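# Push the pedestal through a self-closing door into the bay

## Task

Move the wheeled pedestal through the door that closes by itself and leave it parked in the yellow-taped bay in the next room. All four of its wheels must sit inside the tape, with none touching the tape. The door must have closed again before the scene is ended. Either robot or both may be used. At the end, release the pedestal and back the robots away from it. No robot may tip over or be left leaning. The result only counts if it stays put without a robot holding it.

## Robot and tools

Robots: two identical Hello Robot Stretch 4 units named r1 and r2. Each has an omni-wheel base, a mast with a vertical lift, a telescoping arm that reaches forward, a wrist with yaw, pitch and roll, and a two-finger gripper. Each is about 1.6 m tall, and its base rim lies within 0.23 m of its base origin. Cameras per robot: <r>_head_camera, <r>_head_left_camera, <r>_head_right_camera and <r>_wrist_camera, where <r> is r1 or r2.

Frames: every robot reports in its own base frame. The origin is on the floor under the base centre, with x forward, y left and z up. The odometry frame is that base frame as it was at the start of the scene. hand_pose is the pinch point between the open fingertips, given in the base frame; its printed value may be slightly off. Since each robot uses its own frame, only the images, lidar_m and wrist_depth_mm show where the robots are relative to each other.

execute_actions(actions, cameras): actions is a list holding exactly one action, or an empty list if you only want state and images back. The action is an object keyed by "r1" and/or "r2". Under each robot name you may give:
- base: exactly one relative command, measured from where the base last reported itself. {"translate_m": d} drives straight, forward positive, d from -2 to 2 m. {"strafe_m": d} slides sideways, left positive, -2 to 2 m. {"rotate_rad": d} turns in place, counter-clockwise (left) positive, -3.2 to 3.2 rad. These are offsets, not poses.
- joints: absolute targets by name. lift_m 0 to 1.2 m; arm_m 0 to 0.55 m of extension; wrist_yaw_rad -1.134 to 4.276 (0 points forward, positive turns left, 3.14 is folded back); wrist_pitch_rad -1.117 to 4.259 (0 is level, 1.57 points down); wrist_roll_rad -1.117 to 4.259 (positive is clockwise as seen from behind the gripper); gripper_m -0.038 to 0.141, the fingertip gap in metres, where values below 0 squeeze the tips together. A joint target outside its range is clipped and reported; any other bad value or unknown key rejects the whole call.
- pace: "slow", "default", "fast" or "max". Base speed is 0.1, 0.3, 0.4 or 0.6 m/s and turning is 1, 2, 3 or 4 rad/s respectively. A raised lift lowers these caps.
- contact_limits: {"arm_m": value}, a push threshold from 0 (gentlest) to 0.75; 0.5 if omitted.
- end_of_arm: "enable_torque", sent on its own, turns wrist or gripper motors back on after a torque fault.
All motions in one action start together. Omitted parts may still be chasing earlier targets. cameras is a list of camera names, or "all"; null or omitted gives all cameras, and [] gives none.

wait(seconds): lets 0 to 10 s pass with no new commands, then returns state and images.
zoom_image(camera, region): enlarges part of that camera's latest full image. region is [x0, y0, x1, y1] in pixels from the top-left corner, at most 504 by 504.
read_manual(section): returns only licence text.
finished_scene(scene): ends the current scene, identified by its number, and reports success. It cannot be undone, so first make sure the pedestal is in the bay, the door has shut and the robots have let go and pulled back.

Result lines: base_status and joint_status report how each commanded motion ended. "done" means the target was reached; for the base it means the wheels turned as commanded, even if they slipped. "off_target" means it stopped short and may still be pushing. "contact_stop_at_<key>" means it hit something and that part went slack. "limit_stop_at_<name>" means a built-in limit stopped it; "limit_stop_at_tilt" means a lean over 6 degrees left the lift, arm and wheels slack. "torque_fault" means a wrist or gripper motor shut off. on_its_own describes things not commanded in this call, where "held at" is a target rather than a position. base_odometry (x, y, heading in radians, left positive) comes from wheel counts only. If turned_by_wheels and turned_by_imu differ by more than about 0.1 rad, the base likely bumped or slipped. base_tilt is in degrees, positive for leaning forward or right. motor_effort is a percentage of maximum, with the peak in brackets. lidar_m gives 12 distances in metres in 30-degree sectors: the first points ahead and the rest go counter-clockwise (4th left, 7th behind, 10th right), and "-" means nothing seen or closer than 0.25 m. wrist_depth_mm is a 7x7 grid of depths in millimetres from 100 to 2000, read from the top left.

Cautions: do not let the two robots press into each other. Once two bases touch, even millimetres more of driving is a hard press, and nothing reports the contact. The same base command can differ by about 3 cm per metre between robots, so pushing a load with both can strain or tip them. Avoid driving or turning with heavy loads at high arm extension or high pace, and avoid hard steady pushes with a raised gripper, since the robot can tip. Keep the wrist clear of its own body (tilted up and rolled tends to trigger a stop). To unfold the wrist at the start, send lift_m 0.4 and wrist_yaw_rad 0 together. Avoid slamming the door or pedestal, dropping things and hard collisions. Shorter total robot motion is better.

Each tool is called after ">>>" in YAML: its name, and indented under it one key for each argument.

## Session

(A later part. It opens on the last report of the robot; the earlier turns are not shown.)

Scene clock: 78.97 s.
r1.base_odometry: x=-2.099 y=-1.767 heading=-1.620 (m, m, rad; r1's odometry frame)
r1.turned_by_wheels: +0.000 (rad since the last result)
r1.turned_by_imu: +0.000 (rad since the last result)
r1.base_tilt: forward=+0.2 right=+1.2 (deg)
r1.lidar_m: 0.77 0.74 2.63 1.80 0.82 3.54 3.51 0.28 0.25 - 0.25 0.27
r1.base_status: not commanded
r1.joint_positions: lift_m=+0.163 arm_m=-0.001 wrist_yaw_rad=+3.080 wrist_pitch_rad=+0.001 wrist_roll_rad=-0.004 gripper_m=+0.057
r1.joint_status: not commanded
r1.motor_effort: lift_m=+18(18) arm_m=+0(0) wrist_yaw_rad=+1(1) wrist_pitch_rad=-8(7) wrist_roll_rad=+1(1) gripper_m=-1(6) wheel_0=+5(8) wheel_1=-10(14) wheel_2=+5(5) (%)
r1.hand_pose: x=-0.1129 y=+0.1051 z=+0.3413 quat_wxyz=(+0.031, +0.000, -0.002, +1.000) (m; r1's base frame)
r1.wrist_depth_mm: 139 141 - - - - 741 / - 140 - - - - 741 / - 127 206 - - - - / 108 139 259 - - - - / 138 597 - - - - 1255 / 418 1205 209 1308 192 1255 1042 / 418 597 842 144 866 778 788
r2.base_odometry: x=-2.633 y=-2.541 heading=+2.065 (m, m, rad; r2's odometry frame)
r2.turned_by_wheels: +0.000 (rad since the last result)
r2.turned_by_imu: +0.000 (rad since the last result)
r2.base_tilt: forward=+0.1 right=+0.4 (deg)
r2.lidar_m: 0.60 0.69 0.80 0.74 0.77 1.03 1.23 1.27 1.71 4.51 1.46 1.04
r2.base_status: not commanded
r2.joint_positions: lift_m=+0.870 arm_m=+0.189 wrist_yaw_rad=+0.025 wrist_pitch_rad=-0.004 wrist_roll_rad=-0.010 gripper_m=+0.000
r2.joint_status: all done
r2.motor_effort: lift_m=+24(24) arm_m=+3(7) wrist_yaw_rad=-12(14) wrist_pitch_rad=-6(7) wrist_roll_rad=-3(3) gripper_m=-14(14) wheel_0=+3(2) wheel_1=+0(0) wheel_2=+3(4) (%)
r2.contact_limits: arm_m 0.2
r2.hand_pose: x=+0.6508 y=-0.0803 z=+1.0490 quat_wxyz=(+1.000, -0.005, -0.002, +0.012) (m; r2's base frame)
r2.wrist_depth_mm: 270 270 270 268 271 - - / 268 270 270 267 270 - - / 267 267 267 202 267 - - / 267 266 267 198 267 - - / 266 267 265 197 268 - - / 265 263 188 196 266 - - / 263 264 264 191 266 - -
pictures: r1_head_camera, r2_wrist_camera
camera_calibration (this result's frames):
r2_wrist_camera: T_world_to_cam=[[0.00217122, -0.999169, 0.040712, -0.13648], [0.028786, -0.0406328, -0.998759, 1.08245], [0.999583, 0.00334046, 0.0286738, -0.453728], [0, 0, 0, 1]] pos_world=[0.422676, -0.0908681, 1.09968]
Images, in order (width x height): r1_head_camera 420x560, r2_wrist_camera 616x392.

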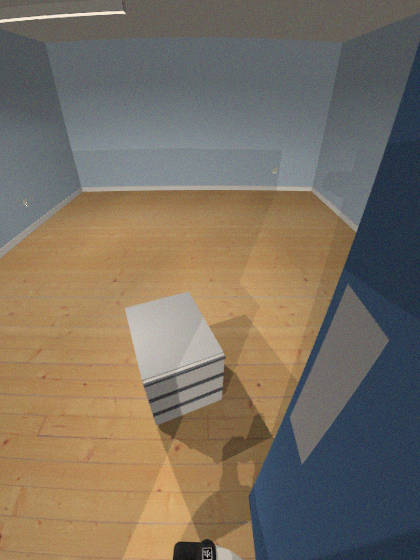

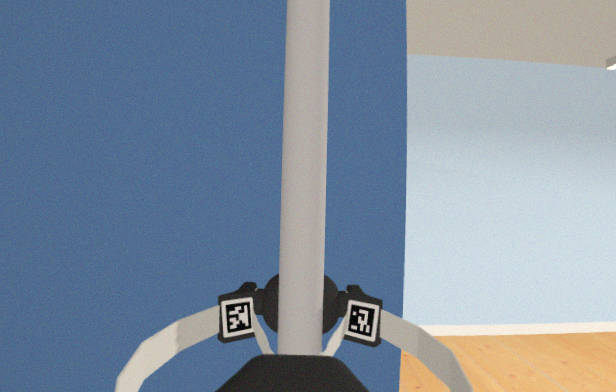

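>>> execute_actions:
  actions:
    - {"r1": {"base": {"strafe_m": 0.73}, "joints": {"lift_m": 0.6}, "pace": "fast"}}
  cameras: []

>>> execute_actions:
  actions:
    - {"r1": {"base": {"translate_m": 1.72}, "pace": "fast"}}
  cameras: []

>>> execute_actions:
  actions:
    - {"r1": {"base": {"strafe_m": -0.57}, "pace": "fast"}}
  cameras: []

>>> execute_actions:
  actions:
    - {"r1": {"base": {"rotate_rad": 3.14}, "pace": "fast"}}
  cameras: ["r1_head_camera", "r1_head_left_camera"]

Scene clock: 86.50 s.
r1.base_odometry: x=-1.370 y=-1.803 heading=-1.620 (m, m, rad; r1's odometry frame)
r1.turned_by_wheels: +0.000 (rad since the last result)
r1.turned_by_imu: +0.003 (rad since the last result)
r1.base_tilt: forward=+0.2 right=+1.2 (deg)
r1.lidar_m: 1.17 2.49 1.89 1.71 0.66 0.49 0.45 3.61 0.95 0.90 0.96 0.87
r1.base_status: done
r1.joint_positions: lift_m=+0.600 arm_m=-0.001 wrist_yaw_rad=+3.080 wrist_pitch_rad=+0.001 wrist_roll_rad=-0.004 gripper_m=+0.057
r1.joint_status: all done
r1.motor_effort: lift_m=+24(24) arm_m=+0(0) wrist_yaw_rad=+2(1) wrist_pitch_rad=-7(8) wrist_roll_rad=+0(1) gripper_m=-4(6) wheel_0=+1(13) wheel_1=+4(16) wheel_2=+0(3) (%)
r1.hand_pose: x=-0.1129 y=+0.1051 z=+0.7776 quat_wxyz=(+0.031, +0.000, -0.002, +1.000) (m; r1's base frame)
r1.wrist_depth_mm: 139 141 591 609 615 615 621 / - 140 591 609 615 609 621 / - 127 207 609 609 615 621 / 108 139 258 615 609 615 615 / 138 - 597 615 603 615 621 / - - 208 603 192 609 615 / - 1983 591 144 603 603 615
r2.base_odometry: x=-2.633 y=-2.541 heading=+2.065 (m, m, rad; r2's odometry frame)
r2.turned_by_wheels: +0.000 (rad since the last result)
r2.turned_by_imu: -0.002 (rad since the last result)
r2.base_tilt: forward=+0.3 right=+0.4 (deg)
r2.lidar_m: 0.61 0.70 0.77 0.74 0.78 1.03 1.24 1.29 1.73 4.51 1.45 1.06
r2.base_status: not commanded
r2.joint_positions: lift_m=+0.870 arm_m=+0.189 wrist_yaw_rad=+0.025 wrist_pitch_rad=-0.004 wrist_roll_rad=-0.010 gripper_m=+0.000
r2.joint_status: not commanded
r2.motor_effort: lift_m=+24(24) arm_m=+3(4) wrist_yaw_rad=-13(13) wrist_pitch_rad=-7(6) wrist_roll_rad=-3(3) gripper_m=-12(15) wheel_0=+2(2) wheel_1=+0(0) wheel_2=+4(4) (%)
r2.hand_pose: x=+0.6508 y=-0.0803 z=+1.0490 quat_wxyz=(+1.000, -0.005, -0.002, +0.012) (m; r2's base frame)
r2.wrist_depth_mm: 271 270 271 270 271 - - / 268 268 270 270 268 - - / 267 268 268 203 267 - - / 266 266 265 199 268 - - / 265 265 265 196 267 - - / 265 264 188 195 266 - - / 264 263 264 190 264 - -
pictures: none
No camera images: the call's "cameras" was empty. Leave "cameras" out to get every camera's image.

Scene clock: 92.10 s.
r1.base_odometry: x=-1.453 y=-3.521 heading=-1.619 (m, m, rad; r1's odometry frame)
r1.turned_by_wheels: +0.001 (rad since the last result)
r1.turned_by_imu: -0.003 (rad since the last result)
r1.base_tilt: forward=+0.2 right=+1.1 (deg)
r1.lidar_m: 3.56 2.46 1.84 1.76 1.87 2.27 2.18 0.52 0.59 2.96 3.09 3.68
r1.base_status: done
r1.joint_positions: lift_m=+0.600 arm_m=-0.001 wrist_yaw_rad=+3.080 wrist_pitch_rad=+0.001 wrist_roll_rad=-0.004 gripper_m=+0.057
r1.joint_status: not commanded
r1.motor_effort: lift_m=+23(23) arm_m=+0(0) wrist_yaw_rad=+1(1) wrist_pitch_rad=-8(8) wrist_roll_rad=-1(0) gripper_m=-2(3) wheel_0=+3(9) wheel_1=+6(12) wheel_2=+1(15) (%)
r1.hand_pose: x=-0.1129 y=+0.1051 z=+0.7776 quat_wxyz=(+0.031, +0.000, -0.002, +1.000) (m; r1's base frame)
r1.wrist_depth_mm: 139 141 - - - - - / - 140 - - - - - / - 126 206 - - - - / 108 139 258 - - - - / 138 - - - - - - / 1464 - 208 - 192 - - / 809 1808 1756 144 1808 1661 1708
r2.base_odometry: x=-2.633 y=-2.541 heading=+2.065 (m, m, rad; r2's odometry frame)
r2.turned_by_wheels: +0.000 (rad since the last result)
r2.turned_by_imu: -0.001 (rad since the last result)
r2.base_tilt: forward=+0.2 right=+0.1 (deg)
r2.lidar_m: 0.62 0.69 0.77 0.73 0.76 1.05 1.24 1.30 1.74 4.49 1.46 1.07
r2.base_status: not commanded
r2.joint_positions: lift_m=+0.870 arm_m=+0.189 wrist_yaw_rad=+0.025 wrist_pitch_rad=-0.004 wrist_roll_rad=-0.010 gripper_m=+0.000
r2.joint_status: not commanded
r2.motor_effort: lift_m=+24(24) arm_m=+3(3) wrist_yaw_rad=-13(13) wrist_pitch_rad=-6(6) wrist_roll_rad=-3(2) gripper_m=-13(12) wheel_0=+2(2) wheel_1=+0(0) wheel_2=+4(4) (%)
r2.hand_pose: x=+0.6508 y=-0.0803 z=+1.0490 quat_wxyz=(+1.000, -0.005, -0.002, +0.012) (m; r2's base frame)
r2.wrist_depth_mm: 268 270 271 271 271 - - / 270 267 270 268 270 - - / 267 268 268 203 268 - - / 266 266 266 198 267 - - / 266 266 266 196 267 - - / 265 265 189 195 266 - - / 264 263 265 190 265 - -
pictures: none
No camera images: the call's "cameras" was empty. Leave "cameras" out to get every camera's image.

Scene clock: 94.67 s.
r1.base_odometry: x=-2.022 y=-3.493 heading=-1.619 (m, m, rad; r1's odometry frame)
r1.turned_by_wheels: +0.000 (rad since the last result)
r1.turned_by_imu: -0.003 (rad since the last result)
r1.base_tilt: forward=+0.2 right=+1.3 (deg)
r1.lidar_m: 3.55 3.24 2.41 2.34 2.47 0.41 0.33 0.40 2.47 2.37 2.49 3.48
r1.base_status: done
r1.joint_positions: lift_m=+0.600 arm_m=-0.001 wrist_yaw_rad=+3.080 wrist_pitch_rad=+0.001 wrist_roll_rad=-0.004 gripper_m=+0.057
r1.joint_status: not commanded
r1.motor_effort: lift_m=+23(23) arm_m=+0(0) wrist_yaw_rad=+2(1) wrist_pitch_rad=-8(8) wrist_roll_rad=-2(2) gripper_m=-4(4) wheel_0=+1(15) wheel_1=-1(17) wheel_2=+0(1) (%)
r1.hand_pose: x=-0.1129 y=+0.1051 z=+0.7776 quat_wxyz=(+0.031, +0.000, -0.002, +1.000) (m; r1's base frame)
r1.wrist_depth_mm: 139 140 - - - - - / - 140 - - - - - / - 126 206 - - - - / 108 139 257 - - - - / 138 - - - - - - / - - 209 - 193 - - / 1576 1808 732 144 1756 1618 1756
r2.base_odometry: x=-2.633 y=-2.541 heading=+2.065 (m, m, rad; r2's odometry frame)
r2.turned_by_wheels: +0.000 (rad since the last result)
r2.turned_by_imu: -0.001 (rad since the last result)
r2.base_tilt: forward=+0.2 right=+0.4 (deg)
r2.lidar_m: 0.61 0.69 0.76 0.73 0.78 1.04 1.24 1.29 1.75 4.51 1.46 1.06
r2.base_status: not commanded
r2.joint_positions: lift_m=+0.870 arm_m=+0.189 wrist_yaw_rad=+0.025 wrist_pitch_rad=-0.004 wrist_roll_rad=-0.010 gripper_m=+0.000
r2.joint_status: not commanded
r2.motor_effort: lift_m=+24(24) arm_m=+3(4) wrist_yaw_rad=-13(13) wrist_pitch_rad=-7(6) wrist_roll_rad=-2(3) gripper_m=-13(12) wheel_0=+2(2) wheel_1=+0(0) wheel_2=+4(4) (%)
r2.hand_pose: x=+0.6508 y=-0.0803 z=+1.0490 quat_wxyz=(+1.000, -0.005, -0.002, +0.012) (m; r2's base frame)
r2.wrist_depth_mm: 270 271 270 271 272 - - / 268 268 270 270 271 - - / 267 267 268 202 270 - - / 266 268 266 199 268 - - / 265 266 266 196 267 - - / 266 265 189 195 266 - - / 264 262 264 191 264 - -
pictures: none
No camera images: the call's "cameras" was empty. Leave "cameras" out to get every camera's image.

Scene clock: 97.07 s.
r1.base_odometry: x=-2.022 y=-3.493 heading=+1.520 (m, m, rad; r1's odometry frame)
r1.turned_by_wheels: +3.139 (rad since the last result)
r1.turned_by_imu: +3.144 (rad since the last result)
r1.base_tilt: forward=+0.2 right=+1.2 (deg)
r1.lidar_m: 0.31 0.38 2.43 2.36 2.48 3.53 3.60 3.25 2.44 2.35 2.47 0.39
r1.base_status: done
r1.joint_positions: lift_m=+0.600 arm_m=-0.001 wrist_yaw_rad=+3.080 wrist_pitch_rad=+0.001 wrist_roll_rad=-0.004 gripper_m=+0.057
r1.joint_status: not commanded
r1.motor_effort: lift_m=+23(23) arm_m=+0(0) wrist_yaw_rad=+2(1) wrist_pitch_rad=-7(8) wrist_roll_rad=-3(2) gripper_m=-6(4) wheel_0=-3(12) wheel_1=-5(13) wheel_2=-2(15) (%)
r1.hand_pose: x=-0.1129 y=+0.1051 z=+0.7776 quat_wxyz=(+0.031, +0.000, -0.002, +1.000) (m; r1's base frame)
r1.wrist_depth_mm: 140 140 - - - - - / - 140 - - - - - / - 127 206 - - - - / 108 139 257 - - - - / 138 - - - - - - / - - 208 - 192 - - / - 1983 1708 144 1756 1618 1708
r2.base_odometry: x=-2.633 y=-2.541 heading=+2.065 (m, m, rad; r2's odometry frame)
r2.turned_by_wheels: +0.000 (rad since the last result)
r2.turned_by_imu: -0.001 (rad since the last result)
r2.base_tilt: forward=+0.2 right=+0.3 (deg)
r2.lidar_m: 0.60 0.71 0.77 0.72 0.75 1.04 1.23 1.30 1.75 4.49 1.44 1.06
r2.base_status: not commanded
r2.joint_positions: lift_m=+0.870 arm_m=+0.189 wrist_yaw_rad=+0.025 wrist_pitch_rad=-0.004 wrist_roll_rad=-0.010 gripper_m=+0.000
r2.joint_status: not commanded
r2.motor_effort: lift_m=+24(24) arm_m=+3(3) wrist_yaw_rad=-13(13) wrist_pitch_rad=-7(7) wrist_roll_rad=-3(3) gripper_m=-13(14) wheel_0=+3(2) wheel_1=+0(0) wheel_2=+4(4) (%)
r2.hand_pose: x=+0.6508 y=-0.0803 z=+1.0490 quat_wxyz=(+1.000, -0.005, -0.002, +0.012) (m; r2's base frame)
r2.wrist_depth_mm: 270 270 271 270 270 - - / 268 268 268 270 271 - - / 267 266 267 204 268 - - / 266 267 267 199 268 - - / 266 266 266 196 266 - - / 266 266 189 196 265 - - / 264 263 264 190 265 - -
pictures: r1_head_camera, r1_head_left_camera
Images, in order (width x height): r1_head_camera 420x560, r1_head_left_camera 420x672.

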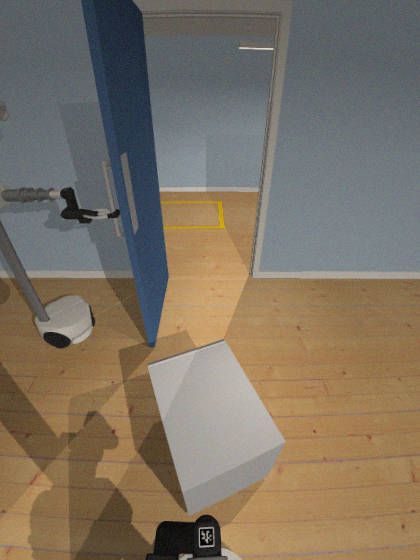

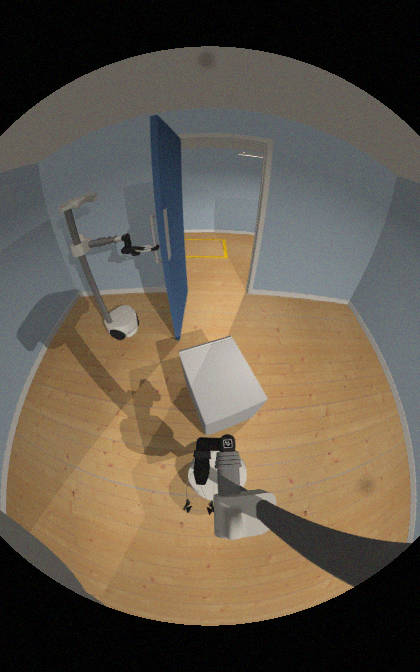

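>>> execute_actions:
  actions: []

Scene clock: 100.90 s.
r1.base_odometry: x=-2.022 y=-3.493 heading=+1.520 (m, m, rad; r1's odometry frame)
r1.turned_by_wheels: +0.000 (rad since the last result)
r1.turned_by_imu: +0.000 (rad since the last result)
r1.base_tilt: forward=+0.1 right=+1.2 (deg)
r1.lidar_m: 0.31 0.41 2.43 2.37 2.49 3.55 3.63 3.21 2.42 2.36 2.48 0.40
r1.base_status: done
r1.joint_positions: lift_m=+0.600 arm_m=-0.001 wrist_yaw_rad=+3.080 wrist_pitch_rad=+0.001 wrist_roll_rad=-0.004 gripper_m=+0.057
r1.joint_status: not commanded
r1.motor_effort: lift_m=+23(23) arm_m=+0(0) wrist_yaw_rad=+2(1) wrist_pitch_rad=-7(8) wrist_roll_rad=-1(2) gripper_m=-8(4) wheel_0=-3(12) wheel_1=-5(13) wheel_2=-3(15) (%)
r1.hand_pose: x=-0.1129 y=+0.1051 z=+0.7776 quat_wxyz=(+0.031, +0.000, -0.002, +1.000) (m; r1's base frame)
r1.wrist_depth_mm: 139 141 - - - - - / - 140 - - - - - / - 126 207 - - - - / 108 139 258 - - - - / 138 - - - - - - / - - 208 - 191 - - / - 1921 1756 144 1808 1661 1756
r2.base_odometry: x=-2.633 y=-2.541 heading=+2.065 (m, m, rad; r2's odometry frame)
r2.turned_by_wheels: +0.000 (rad since the last result)
r2.turned_by_imu: -0.001 (rad since the last result)
r2.base_tilt: forward=+0.1 right=+0.2 (deg)
r2.lidar_m: 0.62 0.70 0.77 0.73 0.76 1.05 1.23 1.26 1.73 4.49 1.42 1.07
r2.base_status: not commanded
r2.joint_positions: lift_m=+0.870 arm_m=+0.189 wrist_yaw_rad=+0.025 wrist_pitch_rad=-0.004 wrist_roll_rad=-0.010 gripper_m=+0.000
r2.joint_status: not commanded
r2.motor_effort: lift_m=+24(24) arm_m=+4(3) wrist_yaw_rad=-12(13) wrist_pitch_rad=-7(7) wrist_roll_rad=-3(3) gripper_m=-16(14) wheel_0=+2(2) wheel_1=+0(0) wheel_2=+4(4) (%)
r2.hand_pose: x=+0.6508 y=-0.0803 z=+1.0490 quat_wxyz=(+1.000, -0.005, -0.002, +0.012) (m; r2's base frame)
r2.wrist_depth_mm: 271 271 271 270 271 - - / 268 267 270 270 270 - - / 267 268 267 204 270 - - / 265 266 267 199 267 - - / 265 265 265 197 266 - - / 264 265 189 196 264 - - / 264 265 265 190 264 - -
pictures: r1_head_camera, r1_head_left_camera, r1_head_right_camera, r1_wrist_camera, r2_head_camera, r2_head_left_camera, r2_head_right_camera, r2_wrist_camera
camera_calibration (this result's frames):
r1_wrist_camera: T_world_to_cam=[[0.0582521, 0.997471, -0.0407204, -0.0636496], [-0.0128487, -0.0400372, -0.999116, 0.83774], [-0.998219, 0.0587238, 0.0104839, 0.0971863], [0, 0, 0, 1]] pos_world=[0.111485, 0.0913222, 0.833388]
r2_wrist_camera: T_world_to_cam=[[0.00217129, -0.999169, 0.0407119, -0.13648], [0.0287858, -0.0406327, -0.998759, 1.08245], [0.999583, 0.00334053, 0.0286737, -0.453728], [0, 0, 0, 1]] pos_world=[0.422676, -0.0908681, 1.09968]
Images, in order (width x height): r1_head_camera 420x560, r1_head_left_camera 420x672, r1_head_right_camera 420x672, r1_wrist_camera 616x392, r2_head_camera 420x560, r2_head_left_camera 420x672, r2_head_right_camera 420x672, r2_wrist_camera 616x392.

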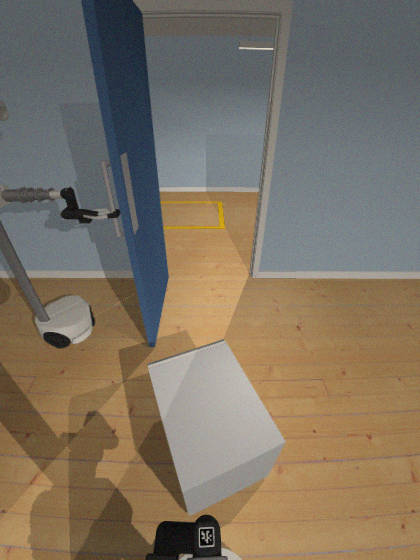

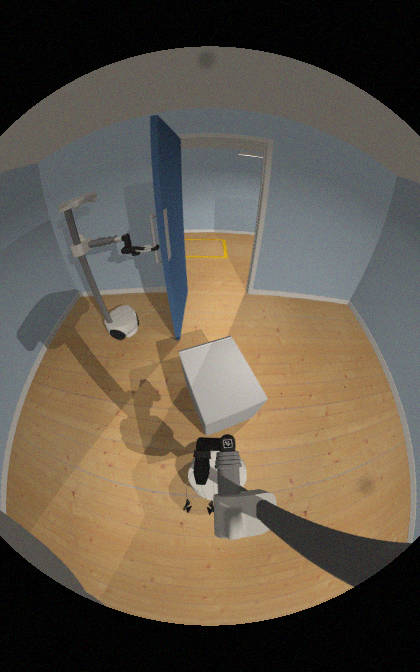

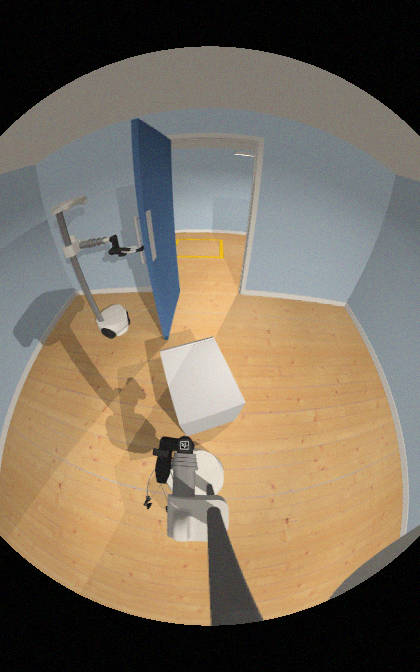

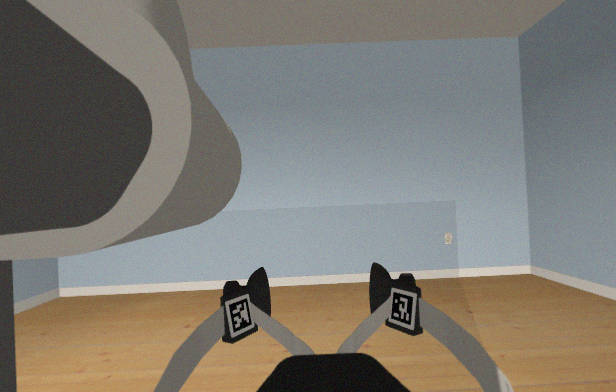

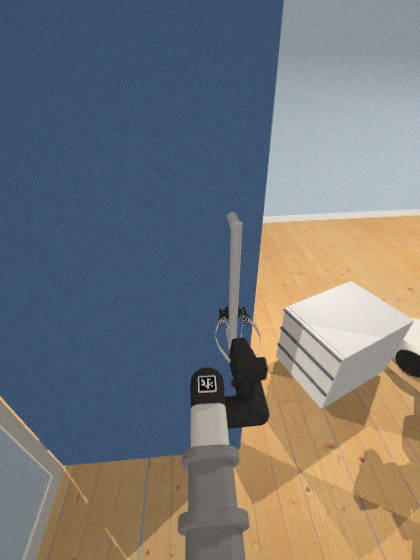

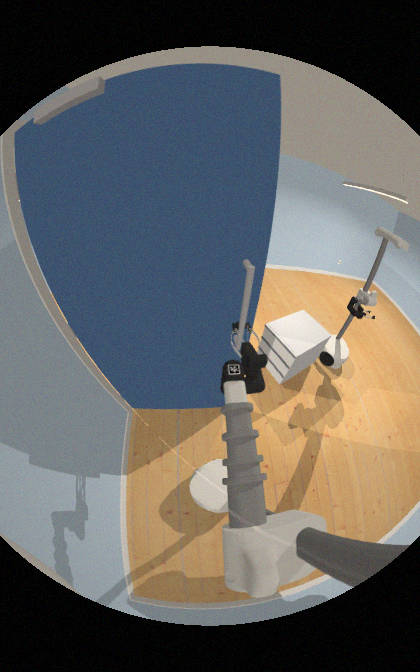

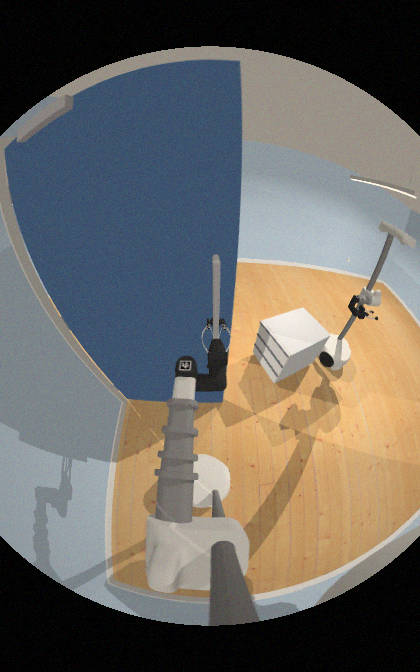

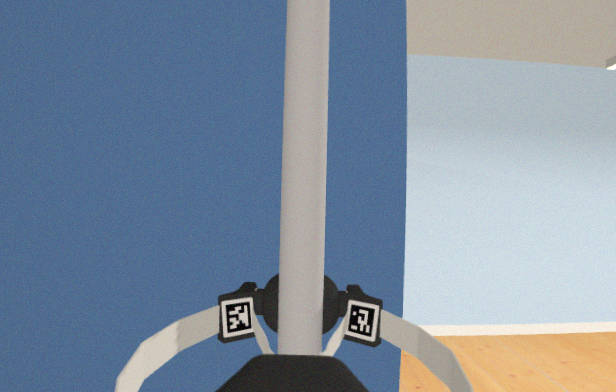

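>>> execute_actions:
  actions:
    - {"r1": {"base": {"translate_m": 0.3}, "pace": "slow"}}
  cameras: ["r1_head_camera"]

Scene clock: 106.03 s.
r1.base_odometry: x=-2.007 y=-3.194 heading=+1.521 (m, m, rad; r1's odometry frame)
r1.turned_by_wheels: +0.001 (rad since the last result)
r1.turned_by_imu: -0.001 (rad since the last result)
r1.base_tilt: forward=+0.1 right=+1.2 (deg)
r1.lidar_m: 0.25 0.25 1.49 2.36 2.47 3.51 3.93 3.24 2.44 2.37 2.48 0.25
r1.base_status: done
r1.joint_positions: lift_m=+0.600 arm_m=-0.001 wrist_yaw_rad=+3.080 wrist_pitch_rad=+0.001 wrist_roll_rad=-0.004 gripper_m=+0.057
r1.joint_status: not commanded
r1.motor_effort: lift_m=+22(23) arm_m=+0(0) wrist_yaw_rad=+1(1) wrist_pitch_rad=-8(8) wrist_roll_rad=-2(0) gripper_m=-2(3) wheel_0=+12(12) wheel_1=+11(15) wheel_2=-12(22) (%)
r1.hand_pose: x=-0.1129 y=+0.1051 z=+0.7777 quat_wxyz=(+0.031, +0.000, -0.002, +1.000) (m; r1's base frame)
r1.wrist_depth_mm: 140 140 - - - - - / - 140 - - - - - / - 126 206 - - - - / 108 139 257 - - - - / 138 - - - - - - / - - 208 - 192 - - / - 1983 1756 144 1756 1661 1756
r2.base_odometry: x=-2.633 y=-2.541 heading=+2.065 (m, m, rad; r2's odometry frame)
r2.turned_by_wheels: +0.000 (rad since the last result)
r2.turned_by_imu: -0.001 (rad since the last result)
r2.base_tilt: forward=+0.3 right=+0.3 (deg)
r2.lidar_m: 0.60 0.69 0.77 0.73 0.77 1.05 1.23 1.28 1.73 4.49 1.31 0.96
r2.base_status: not commanded
r2.joint_positions: lift_m=+0.870 arm_m=+0.189 wrist_yaw_rad=+0.025 wrist_pitch_rad=-0.004 wrist_roll_rad=-0.010 gripper_m=+0.000
r2.joint_status: not commanded
r2.motor_effort: lift_m=+24(24) arm_m=+3(3) wrist_yaw_rad=-13(13) wrist_pitch_rad=-6(6) wrist_roll_rad=-3(3) gripper_m=-14(13) wheel_0=+2(2) wheel_1=+0(0) wheel_2=+4(4) (%)
r2.hand_pose: x=+0.6508 y=-0.0803 z=+1.0490 quat_wxyz=(+1.000, -0.005, -0.002, +0.012) (m; r2's base frame)
r2.wrist_depth_mm: 270 271 271 268 271 - - / 270 268 268 270 271 - - / 268 267 267 202 270 - - / 265 266 267 199 267 - - / 265 266 265 197 267 - - / 264 266 188 195 264 - - / 264 265 265 190 265 - -
pictures: r1_head_camera
Images, in order (width x height): r1_head_camera 420x560.

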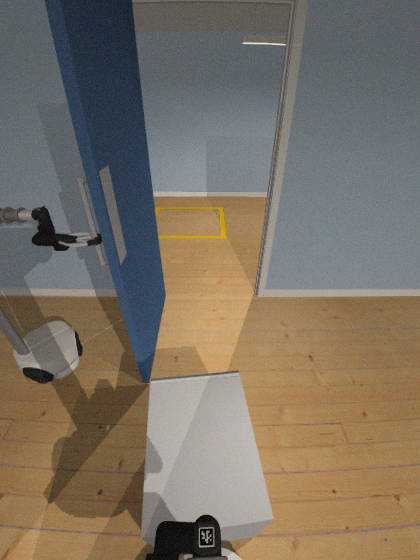

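>>> execute_actions:
  actions:
    - {"r1": {"base": {"translate_m": 0.5}}}
  cameras: ["r1_head_camera"]

Scene clock: 115.40 s.
r1.base_odometry: x=-1.983 y=-2.695 heading=+1.522 (m, m, rad; r1's odometry frame)
r1.turned_by_wheels: +0.000 (rad since the last result)
r1.turned_by_imu: -0.002 (rad since the last result)
r1.base_tilt: forward=+0.2 right=+1.2 (deg)
r1.lidar_m: 0.25 0.25 0.80 2.34 2.46 3.48 - 3.27 2.46 2.39 1.95 0.25
r1.base_status: done
r1.joint_positions: lift_m=+0.600 arm_m=-0.001 wrist_yaw_rad=+3.080 wrist_pitch_rad=+0.001 wrist_roll_rad=-0.004 gripper_m=+0.057
r1.joint_status: not commanded
r1.motor_effort: lift_m=+22(22) arm_m=+0(0) wrist_yaw_rad=+1(1) wrist_pitch_rad=-8(8) wrist_roll_rad=+0(0) gripper_m=-3(5) wheel_0=+7(25) wheel_1=+9(16) wheel_2=-11(26) (%)
r1.hand_pose: x=-0.1129 y=+0.1051 z=+0.7777 quat_wxyz=(+0.031, +0.000, -0.002, +1.000) (m; r1's base frame)
r1.wrist_depth_mm: 139 140 - - - - - / - 140 - - - - - / - 127 206 - - - - / 108 139 258 - - - - / 138 - - - - - - / - - 208 - 191 - - / - 1921 1756 144 1808 1618 1756
r2.base_odometry: x=-2.633 y=-2.541 heading=+2.065 (m, m, rad; r2's odometry frame)
r2.turned_by_wheels: +0.000 (rad since the last result)
r2.turned_by_imu: -0.002 (rad since the last result)
r2.base_tilt: forward=+0.2 right=+0.3 (deg)
r2.lidar_m: 0.60 0.70 0.78 0.75 0.78 1.06 1.24 1.29 1.74 4.46 5.09 0.92
r2.base_status: not commanded
r2.joint_positions: lift_m=+0.870 arm_m=+0.189 wrist_yaw_rad=+0.025 wrist_pitch_rad=-0.004 wrist_roll_rad=-0.010 gripper_m=+0.000
r2.joint_status: not commanded
r2.motor_effort: lift_m=+24(24) arm_m=+3(3) wrist_yaw_rad=-13(13) wrist_pitch_rad=-7(6) wrist_roll_rad=-3(3) gripper_m=-12(14) wheel_0=+3(2) wheel_1=+0(0) wheel_2=+4(4) (%)
r2.hand_pose: x=+0.6508 y=-0.0803 z=+1.0490 quat_wxyz=(+1.000, -0.005, -0.002, +0.012) (m; r2's base frame)
r2.wrist_depth_mm: 268 270 270 270 271 - 820 / 268 267 270 268 268 - - / 267 268 268 202 268 - - / 266 266 266 200 267 - - / 265 266 267 196 267 - - / 264 266 189 195 265 - 788 / 262 264 264 191 265 - 640
pictures: r1_head_camera
Images, in order (width x height): r1_head_camera 420x560.

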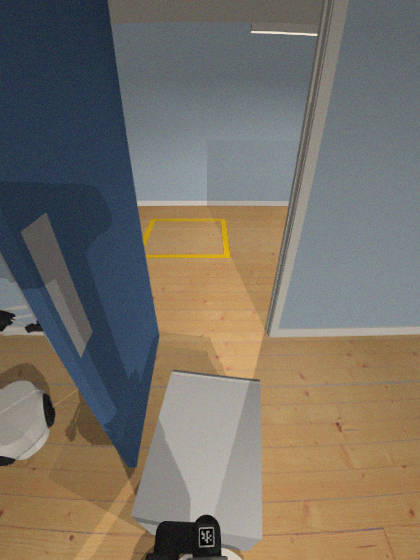

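>>> execute_actions:
  actions:
    - {"r1": {"base": {"translate_m": 0.6}}}
  cameras: ["r1_head_camera"]

Scene clock: 124.80 s.
r1.base_odometry: x=-1.953 y=-2.096 heading=+1.522 (m, m, rad; r1's odometry frame)
r1.turned_by_wheels: +0.000 (rad since the last result)
r1.turned_by_imu: -0.004 (rad since the last result)
r1.base_tilt: forward=+0.1 right=+1.2 (deg)
r1.lidar_m: 0.25 0.28 0.33 0.33 2.54 3.42 - 3.31 2.49 2.40 1.14 0.25
r1.base_status: done
r1.joint_positions: lift_m=+0.600 arm_m=-0.001 wrist_yaw_rad=+3.080 wrist_pitch_rad=+0.001 wrist_roll_rad=-0.004 gripper_m=+0.057
r1.joint_status: not commanded
r1.motor_effort: lift_m=+22(22) arm_m=+0(0) wrist_yaw_rad=+1(1) wrist_pitch_rad=-7(8) wrist_roll_rad=-2(1) gripper_m=-2(1) wheel_0=+6(17) wheel_1=+9(16) wheel_2=-10(25) (%)
r1.hand_pose: x=-0.1129 y=+0.1051 z=+0.7777 quat_wxyz=(+0.031, +0.000, -0.002, +1.000) (m; r1's base frame)
r1.wrist_depth_mm: 139 141 - - - - - / - 140 - - - - - / - 126 207 - - - - / 108 139 258 - - - - / 138 - - - - - - / - - 208 - 192 - - / - 1983 1756 144 1808 1661 1756
r2.base_odometry: x=-2.633 y=-2.541 heading=+2.065 (m, m, rad; r2's odometry frame)
r2.turned_by_wheels: +0.000 (rad since the last result)
r2.turned_by_imu: -0.002 (rad since the last result)
r2.base_tilt: forward=+0.1 right=+0.3 (deg)
r2.lidar_m: 0.61 0.70 0.78 0.72 0.78 1.05 1.24 1.28 1.73 4.51 5.09 3.67
r2.base_status: not commanded
r2.joint_positions: lift_m=+0.870 arm_m=+0.189 wrist_yaw_rad=+0.025 wrist_pitch_rad=-0.004 wrist_roll_rad=-0.010 gripper_m=+0.000
r2.joint_status: not commanded
r2.motor_effort: lift_m=+24(24) arm_m=+3(3) wrist_yaw_rad=-13(13) wrist_pitch_rad=-6(6) wrist_roll_rad=-3(3) gripper_m=-13(13) wheel_0=+2(2) wheel_1=+0(0) wheel_2=+4(4) (%)
r2.hand_pose: x=+0.6508 y=-0.0803 z=+1.0490 quat_wxyz=(+1.000, -0.005, -0.002, +0.012) (m; r2's base frame)
r2.wrist_depth_mm: 271 270 270 271 271 - - / 268 268 268 268 270 - - / 267 268 268 203 271 - - / 266 267 267 199 268 - - / 265 266 266 197 267 - - / 263 265 189 196 265 - - / 264 263 263 190 264 - -
pictures: r1_head_camera
Images, in order (width x height): r1_head_camera 420x560.

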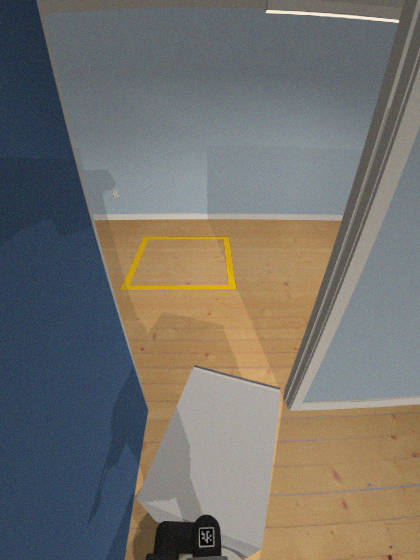

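>>> execute_actions:
  actions:
    - {"r1": {"base": {"translate_m": -0.08}}}
  cameras: []

>>> execute_actions:
  actions:
    - {"r1": {"base": {"strafe_m": -0.11}}}
  cameras: []

>>> execute_actions:
  actions:
    - {"r1": {"base": {"translate_m": 0.3}, "pace": "slow"}}
  cameras: ["r1_head_camera"]

Scene clock: 130.23 s.
r1.base_odometry: x=-1.957 y=-2.176 heading=+1.521 (m, m, rad; r1's odometry frame)
r1.turned_by_wheels: +0.000 (rad since the last result)
r1.turned_by_imu: -0.001 (rad since the last result)
r1.base_tilt: forward=+0.1 right=+1.1 (deg)
r1.lidar_m: 0.27 0.35 0.36 0.33 2.44 3.41 - 3.32 2.48 2.40 1.25 0.27
r1.base_status: done
r1.joint_positions: lift_m=+0.600 arm_m=-0.001 wrist_yaw_rad=+3.080 wrist_pitch_rad=+0.001 wrist_roll_rad=-0.004 gripper_m=+0.057
r1.joint_status: not commanded
r1.motor_effort: lift_m=+22(22) arm_m=+0(0) wrist_yaw_rad=+2(1) wrist_pitch_rad=-7(7) wrist_roll_rad=-4(2) gripper_m=-3(4) wheel_0=-4(10) wheel_1=-6(8) wheel_2=+4(14) (%)
r1.hand_pose: x=-0.1129 y=+0.1051 z=+0.7777 quat_wxyz=(+0.031, +0.000, -0.002, +1.000) (m; r1's base frame)
r1.wrist_depth_mm: 139 141 - - - - - / - 140 - - - - - / - 126 206 - - - - / 108 139 257 - - - - / 138 - - - - - - / - - 208 - 191 - - / - 1983 1756 144 1756 1661 1708
r2.base_odometry: x=-2.633 y=-2.541 heading=+2.065 (m, m, rad; r2's odometry frame)
r2.turned_by_wheels: +0.000 (rad since the last result)
r2.turned_by_imu: -0.001 (rad since the last result)
r2.base_tilt: forward=+0.2 right=+0.3 (deg)
r2.lidar_m: 0.62 0.70 0.78 0.73 0.75 1.04 1.25 1.29 1.73 4.46 5.09 0.95
r2.base_status: not commanded
r2.joint_positions: lift_m=+0.870 arm_m=+0.189 wrist_yaw_rad=+0.025 wrist_pitch_rad=-0.004 wrist_roll_rad=-0.010 gripper_m=+0.000
r2.joint_status: not commanded
r2.motor_effort: lift_m=+24(24) arm_m=+4(3) wrist_yaw_rad=-13(12) wrist_pitch_rad=-6(6) wrist_roll_rad=-3(3) gripper_m=-15(12) wheel_0=+3(2) wheel_1=+0(0) wheel_2=+4(4) (%)
r2.hand_pose: x=+0.6508 y=-0.0803 z=+1.0490 quat_wxyz=(+1.000, -0.005, -0.002, +0.012) (m; r2's base frame)
r2.wrist_depth_mm: 271 268 270 270 271 - - / 270 270 270 270 271 - - / 265 267 267 202 267 - - / 267 267 267 199 268 - - / 265 266 266 197 267 - - / 264 264 189 195 265 - - / 265 264 264 190 265 - -
pictures: none
No camera images: the call's "cameras" was empty. Leave "cameras" out to get every camera's image.

Scene clock: 131.77 s.
r1.base_odometry: x=-1.848 y=-2.181 heading=+1.521 (m, m, rad; r1's odometry frame)
r1.turned_by_wheels: +0.000 (rad since the last result)
r1.turned_by_imu: -0.001 (rad since the last result)
r1.base_tilt: forward=+0.1 right=+1.2 (deg)
r1.lidar_m: 0.25 0.30 0.46 0.45 2.55 3.60 - 3.16 2.38 2.30 1.22 0.38
r1.base_status: done
r1.joint_positions: lift_m=+0.600 arm_m=-0.001 wrist_yaw_rad=+3.080 wrist_pitch_rad=+0.001 wrist_roll_rad=-0.004 gripper_m=+0.057
r1.joint_status: not commanded
r1.motor_effort: lift_m=+22(22) arm_m=+0(0) wrist_yaw_rad=+1(1) wrist_pitch_rad=-8(7) wrist_roll_rad=-1(1) gripper_m=-6(6) wheel_0=+3(15) wheel_1=-5(13) wheel_2=+0(5) (%)
r1.hand_pose: x=-0.1129 y=+0.1051 z=+0.7777 quat_wxyz=(+0.031, +0.000, -0.002, +1.000) (m; r1's base frame)
r1.wrist_depth_mm: 139 141 - - - - - / - 140 - - - - - / - 126 206 - - - - / 108 139 257 - - - - / 138 - - - - - - / - - 208 - 192 - - / - 1983 1808 144 1808 1618 1708
r2.base_odometry: x=-2.633 y=-2.541 heading=+2.065 (m, m, rad; r2's odometry frame)
r2.turned_by_wheels: +0.000 (rad since the last result)
r2.turned_by_imu: +0.000 (rad since the last result)
r2.base_tilt: forward=+0.2 right=+0.4 (deg)
r2.lidar_m: 0.61 0.70 0.77 0.74 0.76 1.03 1.23 1.28 1.73 4.48 5.09 1.12
r2.base_status: not commanded
r2.joint_positions: lift_m=+0.870 arm_m=+0.189 wrist_yaw_rad=+0.025 wrist_pitch_rad=-0.004 wrist_roll_rad=-0.010 gripper_m=+0.000
r2.joint_status: not commanded
r2.motor_effort: lift_m=+24(24) arm_m=+3(3) wrist_yaw_rad=-13(13) wrist_pitch_rad=-6(6) wrist_roll_rad=-2(3) gripper_m=-13(11) wheel_0=+3(2) wheel_1=+0(0) wheel_2=+4(4) (%)
r2.hand_pose: x=+0.6508 y=-0.0803 z=+1.0490 quat_wxyz=(+1.000, -0.005, -0.002, +0.012) (m; r2's base frame)
r2.wrist_depth_mm: 270 270 270 271 272 - - / 268 270 270 268 270 - - / 267 267 268 202 268 - - / 266 268 267 200 268 - - / 266 266 266 197 266 - - / 264 264 189 195 266 - - / 263 264 264 190 263 - -
pictures: none
No camera images: the call's "cameras" was empty. Leave "cameras" out to get every camera's image.

Scene clock: 136.07 s.
r1.base_odometry: x=-1.833 y=-1.882 heading=+1.521 (m, m, rad; r1's odometry frame)
r1.turned_by_wheels: +0.000 (rad since the last result)
r1.turned_by_imu: -0.003 (rad since the last result)
r1.base_tilt: forward=+0.1 right=+1.2 (deg)
r1.lidar_m: 0.25 0.25 0.36 0.44 0.46 3.55 - 3.18 2.37 2.14 0.84 0.26
r1.base_status: done
r1.joint_positions: lift_m=+0.600 arm_m=-0.001 wrist_yaw_rad=+3.080 wrist_pitch_rad=+0.001 wrist_roll_rad=-0.004 gripper_m=+0.057
r1.joint_status: not commanded
r1.motor_effort: lift_m=+22(22) arm_m=+0(0) wrist_yaw_rad=+1(1) wrist_pitch_rad=-8(8) wrist_roll_rad=-1(0) gripper_m=+1(3) wheel_0=+5(13) wheel_1=+12(14) wheel_2=-15(26) (%)
r1.hand_pose: x=-0.1129 y=+0.1051 z=+0.7777 quat_wxyz=(+0.031, +0.000, -0.002, +1.000) (m; r1's base frame)
r1.wrist_depth_mm: 139 141 - - - - - / - 140 - - - - - / - 126 206 - - - - / 108 139 258 - - - - / 138 - - - - - - / - - 208 - 192 - - / - 1921 1756 144 1808 1661 1708
r2.base_odometry: x=-2.633 y=-2.541 heading=+2.065 (m, m, rad; r2's odometry frame)
r2.turned_by_wheels: +0.000 (rad since the last result)
r2.turned_by_imu: -0.001 (rad since the last result)
r2.base_tilt: forward=+0.2 right=+0.3 (deg)
r2.lidar_m: 0.62 0.67 0.78 0.74 0.77 1.05 1.24 1.28 1.74 4.50 5.11 3.68
r2.base_status: not commanded
r2.joint_positions: lift_m=+0.870 arm_m=+0.189 wrist_yaw_rad=+0.025 wrist_pitch_rad=-0.004 wrist_roll_rad=-0.010 gripper_m=+0.000
r2.joint_status: not commanded
r2.motor_effort: lift_m=+24(24) arm_m=+4(3) wrist_yaw_rad=-12(13) wrist_pitch_rad=-7(7) wrist_roll_rad=-3(3) gripper_m=-13(12) wheel_0=+2(2) wheel_1=+0(0) wheel_2=+4(4) (%)
r2.hand_pose: x=+0.6508 y=-0.0803 z=+1.0490 quat_wxyz=(+1.000, -0.005, -0.002, +0.012) (m; r2's base frame)
r2.wrist_depth_mm: 270 271 272 270 271 - - / 270 270 270 270 271 - - / 267 268 267 202 270 - - / 267 267 268 198 267 - - / 266 266 265 197 267 - - / 263 264 189 195 266 - - / 263 263 264 190 264 - -
pictures: r1_head_camera
Images, in order (width x height): r1_head_camera 420x560.

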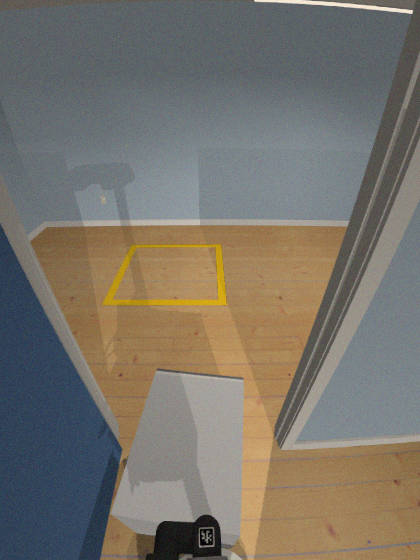

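>>> execute_actions:
  actions:
    - {"r1": {"base": {"translate_m": 0.3}}}
  cameras: ["r1_head_camera"]

Scene clock: 143.70 s.
r1.base_odometry: x=-1.818 y=-1.583 heading=+1.522 (m, m, rad; r1's odometry frame)
r1.turned_by_wheels: +0.001 (rad since the last result)
r1.turned_by_imu: -0.002 (rad since the last result)
r1.base_tilt: forward=+0.1 right=+1.2 (deg)
r1.lidar_m: 0.25 0.25 0.31 0.42 0.44 0.65 - 3.21 2.39 1.10 0.50 0.26
r1.base_status: done
r1.joint_positions: lift_m=+0.600 arm_m=-0.001 wrist_yaw_rad=+3.080 wrist_pitch_rad=+0.001 wrist_roll_rad=-0.004 gripper_m=+0.057
r1.joint_status: not commanded
r1.motor_effort: lift_m=+22(22) arm_m=+0(0) wrist_yaw_rad=+0(1) wrist_pitch_rad=-8(8) wrist_roll_rad=+1(0) gripper_m=-1(3) wheel_0=+12(13) wheel_1=+9(19) wheel_2=-9(28) (%)
r1.hand_pose: x=-0.1129 y=+0.1051 z=+0.7777 quat_wxyz=(+0.031, +0.000, -0.002, +1.000) (m; r1's base frame)
r1.wrist_depth_mm: 139 141 - - - 676 484 / - 140 - - - 683 488 / - 126 206 - - 691 488 / 108 139 258 - - 707 500 / 138 - - - - - 500 / - - 208 - 192 683 508 / - 1921 1808 144 1756 627 508
r2.base_odometry: x=-2.633 y=-2.541 heading=+2.065 (m, m, rad; r2's odometry frame)
r2.turned_by_wheels: +0.000 (rad since the last result)
r2.turned_by_imu: -0.001 (rad since the last result)
r2.base_tilt: forward=+0.2 right=+0.3 (deg)
r2.lidar_m: 0.60 0.70 0.78 0.72 0.76 1.05 1.23 1.30 1.73 4.50 5.09 3.68
r2.base_status: not commanded
r2.joint_positions: lift_m=+0.870 arm_m=+0.189 wrist_yaw_rad=+0.025 wrist_pitch_rad=-0.004 wrist_roll_rad=-0.010 gripper_m=+0.000
r2.joint_status: not commanded
r2.motor_effort: lift_m=+24(24) arm_m=+4(3) wrist_yaw_rad=-13(13) wrist_pitch_rad=-7(6) wrist_roll_rad=-3(3) gripper_m=-12(11) wheel_0=+2(2) wheel_1=+0(0) wheel_2=+4(4) (%)
r2.hand_pose: x=+0.6508 y=-0.0803 z=+1.0490 quat_wxyz=(+1.000, -0.005, -0.002, +0.012) (m; r2's base frame)
r2.wrist_depth_mm: 270 271 270 271 271 - - / 267 268 270 268 270 - - / 267 268 268 202 270 - - / 266 267 267 198 268 - - / 267 267 266 198 266 - - / 263 265 189 196 266 - - / 265 263 264 191 265 - -
pictures: r1_head_camera
Images, in order (width x height): r1_head_camera 420x560.

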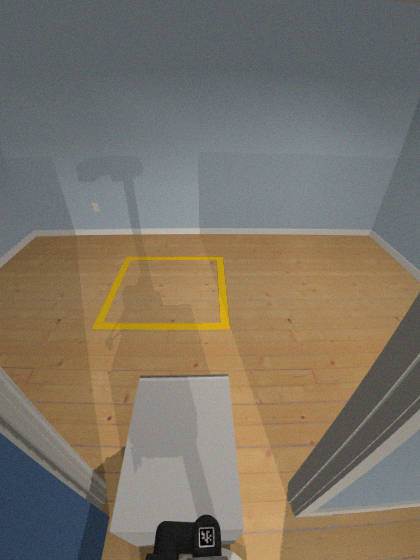

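>>> execute_actions:
  actions:
    - {"r1": {"base": {"translate_m": 0.25}}}
  cameras: ["r1_head_camera"]

Scene clock: 147.50 s.
r1.base_odometry: x=-1.806 y=-1.334 heading=+1.523 (m, m, rad; r1's odometry frame)
r1.turned_by_wheels: +0.001 (rad since the last result)
r1.turned_by_imu: -0.001 (rad since the last result)
r1.base_tilt: forward=+0.1 right=+1.2 (deg)
r1.lidar_m: 0.25 0.25 0.27 0.41 0.44 0.65 - 3.18 2.38 0.39 0.40 0.25
r1.base_status: done
r1.joint_positions: lift_m=+0.600 arm_m=-0.001 wrist_yaw_rad=+3.080 wrist_pitch_rad=+0.001 wrist_roll_rad=-0.004 gripper_m=+0.057
r1.joint_status: not commanded
r1.motor_effort: lift_m=+22(22) arm_m=+0(0) wrist_yaw_rad=+1(1) wrist_pitch_rad=-8(7) wrist_roll_rad=+0(0) gripper_m=-2(1) wheel_0=+8(20) wheel_1=+11(16) wheel_2=-10(24) (%)
r1.hand_pose: x=-0.1129 y=+0.1051 z=+0.7777 quat_wxyz=(+0.031, +0.000, -0.002, +1.000) (m; r1's base frame)
r1.wrist_depth_mm: 139 140 - - - 676 477 / - 140 - - - 676 480 / - 126 206 - - 691 484 / 108 139 257 - - 707 488 / 138 - - - - 707 500 / - - 208 - 192 676 496 / - 1983 1756 144 1808 621 504
r2.base_odometry: x=-2.633 y=-2.541 heading=+2.065 (m, m, rad; r2's odometry frame)
r2.turned_by_wheels: +0.000 (rad since the last result)
r2.turned_by_imu: -0.001 (rad since the last result)
r2.base_tilt: forward=+0.1 right=+0.4 (deg)
r2.lidar_m: 0.61 0.69 0.76 0.73 0.74 1.04 1.24 1.29 1.75 4.49 5.10 3.65
r2.base_status: not commanded
r2.joint_positions: lift_m=+0.870 arm_m=+0.189 wrist_yaw_rad=+0.025 wrist_pitch_rad=-0.004 wrist_roll_rad=-0.010 gripper_m=+0.000
r2.joint_status: not commanded
r2.motor_effort: lift_m=+24(24) arm_m=+4(4) wrist_yaw_rad=-12(12) wrist_pitch_rad=-6(7) wrist_roll_rad=-3(3) gripper_m=-11(12) wheel_0=+2(2) wheel_1=+0(0) wheel_2=+4(4) (%)
r2.hand_pose: x=+0.6508 y=-0.0803 z=+1.0490 quat_wxyz=(+1.000, -0.005, -0.002, +0.012) (m; r2's base frame)
r2.wrist_depth_mm: 271 270 271 270 272 - - / 268 268 270 270 271 - - / 267 267 268 202 268 - - / 266 267 266 198 268 - - / 265 265 266 197 266 - - / 264 265 189 196 266 - - / 263 264 264 191 265 - -
pictures: r1_head_camera
Images, in order (width x height): r1_head_camera 420x560.

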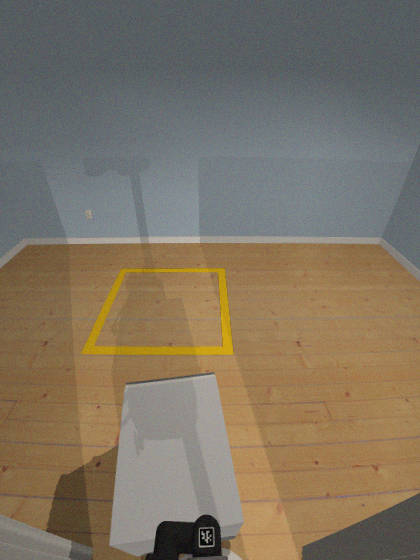

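>>> execute_actions:
  actions:
    - {"r1": {"base": {"translate_m": -0.03}}}
  cameras: []

>>> execute_actions:
  actions:
    - {"r1": {"base": {"strafe_m": 0.06}}}
  cameras: []

>>> execute_actions:
  actions:
    - {"r1": {"base": {"rotate_rad": 0.14}}}
  cameras: []

>>> execute_actions:
  actions:
    - {"r1": {"base": {"translate_m": 0.6}}}
  cameras: ["r1_head_camera"]

Scene clock: 152.83 s.
r1.base_odometry: x=-1.808 y=-1.364 heading=+1.523 (m, m, rad; r1's odometry frame)
r1.turned_by_wheels: +0.000 (rad since the last result)
r1.turned_by_imu: -0.001 (rad since the last result)
r1.base_tilt: forward=+0.1 right=+1.1 (deg)
r1.lidar_m: 0.25 0.25 0.29 0.42 0.45 0.64 - 3.22 2.42 0.40 0.40 0.25
r1.base_status: done
r1.joint_positions: lift_m=+0.600 arm_m=-0.001 wrist_yaw_rad=+3.080 wrist_pitch_rad=+0.001 wrist_roll_rad=-0.004 gripper_m=+0.057
r1.joint_status: not commanded
r1.motor_effort: lift_m=+22(22) arm_m=+0(0) wrist_yaw_rad=+1(1) wrist_pitch_rad=-8(7) wrist_roll_rad=+0(3) gripper_m=-2(3) wheel_0=-4(9) wheel_1=-5(10) wheel_2=+4(10) (%)
r1.hand_pose: x=-0.1129 y=+0.1051 z=+0.7777 quat_wxyz=(+0.031, +0.000, -0.002, +1.000) (m; r1's base frame)
r1.wrist_depth_mm: 139 140 - - - 668 477 / - 140 - - - 676 480 / - 126 207 - - 691 488 / 108 139 258 - - 699 492 / 138 - - - - 707 496 / - - 208 - 192 668 496 / - 1921 1808 144 1808 615 504
r2.base_odometry: x=-2.633 y=-2.541 heading=+2.065 (m, m, rad; r2's odometry frame)
r2.turned_by_wheels: +0.000 (rad since the last result)
r2.turned_by_imu: -0.001 (rad since the last result)
r2.base_tilt: forward=+0.1 right=+0.3 (deg)
r2.lidar_m: 0.62 0.70 0.77 0.74 0.77 1.06 1.23 1.28 1.78 4.47 5.10 3.68
r2.base_status: not commanded
r2.joint_positions: lift_m=+0.870 arm_m=+0.189 wrist_yaw_rad=+0.025 wrist_pitch_rad=-0.004 wrist_roll_rad=-0.010 gripper_m=+0.000
r2.joint_status: not commanded
r2.motor_effort: lift_m=+24(24) arm_m=+3(3) wrist_yaw_rad=-12(12) wrist_pitch_rad=-6(6) wrist_roll_rad=-2(3) gripper_m=-14(13) wheel_0=+2(2) wheel_1=+0(0) wheel_2=+4(3) (%)
r2.hand_pose: x=+0.6508 y=-0.0803 z=+1.0490 quat_wxyz=(+1.000, -0.005, -0.002, +0.012) (m; r2's base frame)
r2.wrist_depth_mm: 270 270 270 270 270 - - / 270 270 270 270 270 - - / 267 267 267 202 268 - - / 266 265 267 198 268 - - / 265 266 265 197 267 - - / 265 264 189 196 267 - - / 263 264 264 190 263 - -
pictures: none
No camera images: the call's "cameras" was empty. Leave "cameras" out to get every camera's image.

Scene clock: 154.03 s.
r1.base_odometry: x=-1.867 y=-1.361 heading=+1.523 (m, m, rad; r1's odometry frame)
r1.turned_by_wheels: +0.000 (rad since the last result)
r1.turned_by_imu: +0.000 (rad since the last result)
r1.base_tilt: forward=+0.2 right=+1.2 (deg)
r1.lidar_m: 0.25 0.25 0.30 0.36 0.40 0.57 - 3.31 2.44 0.47 0.45 0.25
r1.base_status: done
r1.joint_positions: lift_m=+0.600 arm_m=-0.001 wrist_yaw_rad=+3.080 wrist_pitch_rad=+0.001 wrist_roll_rad=-0.004 gripper_m=+0.057
r1.joint_status: not commanded
r1.motor_effort: lift_m=+22(22) arm_m=+0(0) wrist_yaw_rad=+1(1) wrist_pitch_rad=-8(7) wrist_roll_rad=-1(3) gripper_m=-5(2) wheel_0=-3(13) wheel_1=+5(10) wheel_2=+0(5) (%)
r1.hand_pose: x=-0.1129 y=+0.1051 z=+0.7777 quat_wxyz=(+0.031, +0.000, -0.002, +1.000) (m; r1's base frame)
r1.wrist_depth_mm: 139 140 - - - 564 407 / - 140 - - - 564 413 / - 126 206 - - 580 415 / 108 139 258 - - 591 418 / 138 - - - - 591 421 / - - 208 - 191 564 430 / - 1921 1756 144 1661 525 430
r2.base_odometry: x=-2.633 y=-2.541 heading=+2.065 (m, m, rad; r2's odometry frame)
r2.turned_by_wheels: +0.000 (rad since the last result)
r2.turned_by_imu: +0.000 (rad since the last result)
r2.base_tilt: forward=+0.1 right=+0.2 (deg)
r2.lidar_m: 0.62 0.69 0.77 0.73 0.78 1.03 1.23 1.29 1.74 4.48 5.09 3.69
r2.base_status: not commanded
r2.joint_positions: lift_m=+0.870 arm_m=+0.189 wrist_yaw_rad=+0.025 wrist_pitch_rad=-0.004 wrist_roll_rad=-0.010 gripper_m=+0.000
r2.joint_status: not commanded
r2.motor_effort: lift_m=+24(24) arm_m=+3(3) wrist_yaw_rad=-12(13) wrist_pitch_rad=-6(6) wrist_roll_rad=-3(3) gripper_m=-13(11) wheel_0=+2(2) wheel_1=+0(0) wheel_2=+4(4) (%)
r2.hand_pose: x=+0.6508 y=-0.0803 z=+1.0490 quat_wxyz=(+1.000, -0.005, -0.002, +0.012) (m; r2's base frame)
r2.wrist_depth_mm: 270 270 270 271 268 - - / 268 268 268 271 271 - - / 268 267 266 202 268 - - / 266 267 267 199 268 - - / 265 265 266 197 266 - - / 265 264 189 195 266 - - / 264 264 264 190 264 - -
pictures: none
No camera images: the call's "cameras" was empty. Leave "cameras" out to get every camera's image.

Scene clock: 154.83 s.
r1.base_odometry: x=-1.867 y=-1.361 heading=+1.662 (m, m, rad; r1's odometry frame)
r1.turned_by_wheels: +0.139 (rad since the last result)
r1.turned_by_imu: +0.139 (rad since the last result)
r1.base_tilt: forward=+0.2 right=+1.2 (deg)
r1.lidar_m: 0.25 0.25 0.37 0.36 0.42 0.67 - 2.95 2.40 0.45 0.50 0.25
r1.base_status: done
r1.joint_positions: lift_m=+0.600 arm_m=-0.001 wrist_yaw_rad=+3.080 wrist_pitch_rad=+0.001 wrist_roll_rad=-0.004 gripper_m=+0.057
r1.joint_status: not commanded
r1.motor_effort: lift_m=+22(22) arm_m=+0(0) wrist_yaw_rad=+1(2) wrist_pitch_rad=-8(8) wrist_roll_rad=-1(2) gripper_m=-4(4) wheel_0=-4(5) wheel_1=-5(10) wheel_2=-4(9) (%)
r1.hand_pose: x=-0.1129 y=+0.1051 z=+0.7777 quat_wxyz=(+0.031, +0.000, -0.002, +1.000) (m; r1's base frame)
r1.wrist_depth_mm: 139 141 - - - 715 477 / - 139 - - - 732 484 / - 126 207 - - 759 484 / 108 139 256 - - 750 480 / 138 - - - - 778 488 / - - 208 - 192 732 496 / - 1983 1808 144 1808 654 504
r2.base_odometry: x=-2.633 y=-2.541 heading=+2.065 (m, m, rad; r2's odometry frame)
r2.turned_by_wheels: +0.000 (rad since the last result)
r2.turned_by_imu: +0.000 (rad since the last result)
r2.base_tilt: forward=+0.2 right=+0.3 (deg)
r2.lidar_m: 0.61 0.68 0.77 0.74 0.76 1.06 1.23 1.30 1.74 4.47 5.11 3.67
r2.base_status: not commanded
r2.joint_positions: lift_m=+0.870 arm_m=+0.189 wrist_yaw_rad=+0.025 wrist_pitch_rad=-0.004 wrist_roll_rad=-0.010 gripper_m=+0.000
r2.joint_status: not commanded
r2.motor_effort: lift_m=+24(24) arm_m=+3(3) wrist_yaw_rad=-12(13) wrist_pitch_rad=-6(7) wrist_roll_rad=-3(2) gripper_m=-11(16) wheel_0=+2(2) wheel_1=+0(0) wheel_2=+4(4) (%)
r2.hand_pose: x=+0.6508 y=-0.0803 z=+1.0490 quat_wxyz=(+1.000, -0.005, -0.002, +0.012) (m; r2's base frame)
r2.wrist_depth_mm: 270 270 268 271 271 - - / 267 268 268 268 270 - - / 267 266 268 203 268 - - / 267 267 267 199 268 - - / 266 267 267 197 266 - - / 264 264 189 195 267 - - / 265 263 264 190 265 - -
pictures: none
No camera images: the call's "cameras" was empty. Leave "cameras" out to get every camera's image.

Scene clock: 158.33 s.
r1.base_odometry: x=-1.922 y=-0.764 heading=+1.663 (m, m, rad; r1's odometry frame)
r1.turned_by_wheels: +0.001 (rad since the last result)
r1.turned_by_imu: +0.010 (rad since the last result)
r1.base_tilt: forward=+0.2 right=+1.1 (deg)
r1.lidar_m: 0.25 0.25 2.24 0.84 0.45 0.53 - 0.68 0.65 2.49 0.30 0.25
r1.base_status: done
r1.joint_positions: lift_m=+0.600 arm_m=-0.001 wrist_yaw_rad=+3.080 wrist_pitch_rad=+0.001 wrist_roll_rad=-0.004 gripper_m=+0.057
r1.joint_status: not commanded
r1.motor_effort: lift_m=+21(22) arm_m=+0(0) wrist_yaw_rad=+1(0) wrist_pitch_rad=-8(8) wrist_roll_rad=-2(0) gripper_m=-4(5) wheel_0=+9(24) wheel_1=+10(22) wheel_2=-7(27) (%)
r1.hand_pose: x=-0.1129 y=+0.1051 z=+0.7778 quat_wxyz=(+0.031, +0.000, -0.002, +1.000) (m; r1's base frame)
r1.wrist_depth_mm: 139 141 - - 1229 554 418 / - 140 - - 1308 554 421 / - 126 206 - 1336 559 418 / 108 139 257 - 1430 559 415 / 138 - - - - 564 424 / - - 208 - 192 559 427 / - 1983 1708 144 1160 539 427
r2.base_odometry: x=-2.633 y=-2.541 heading=+2.065 (m, m, rad; r2's odometry frame)
r2.turned_by_wheels: +0.000 (rad since the last result)
r2.turned_by_imu: -0.001 (rad since the last result)
r2.base_tilt: forward=+0.2 right=+0.4 (deg)
r2.lidar_m: 0.61 0.70 0.77 0.73 0.74 1.04 1.23 1.30 1.75 4.50 5.07 3.66
r2.base_status: not commanded
r2.joint_positions: lift_m=+0.870 arm_m=+0.189 wrist_yaw_rad=+0.025 wrist_pitch_rad=-0.004 wrist_roll_rad=-0.010 gripper_m=+0.000
r2.joint_status: not commanded
r2.motor_effort: lift_m=+24(24) arm_m=+3(3) wrist_yaw_rad=-13(13) wrist_pitch_rad=-7(6) wrist_roll_rad=-3(3) gripper_m=-13(13) wheel_0=+2(2) wheel_1=+0(0) wheel_2=+4(4) (%)
r2.hand_pose: x=+0.6508 y=-0.0803 z=+1.0490 quat_wxyz=(+1.000, -0.005, -0.002, +0.012) (m; r2's base frame)
r2.wrist_depth_mm: 270 271 270 268 272 - - / 268 268 270 270 271 - - / 267 267 267 202 270 - - / 267 266 266 199 268 - - / 266 267 265 196 267 - - / 264 264 189 196 266 - - / 264 263 265 190 263 - -
pictures: r1_head_camera
Images, in order (width x height): r1_head_camera 420x560.

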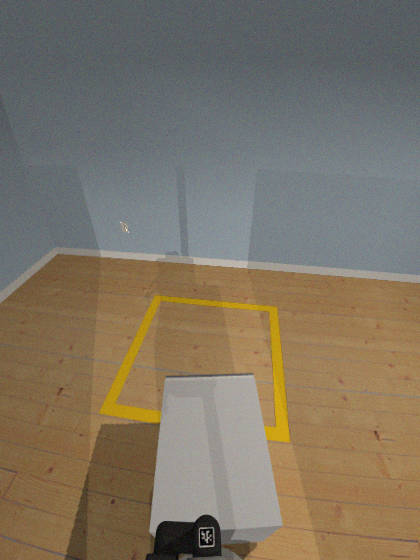

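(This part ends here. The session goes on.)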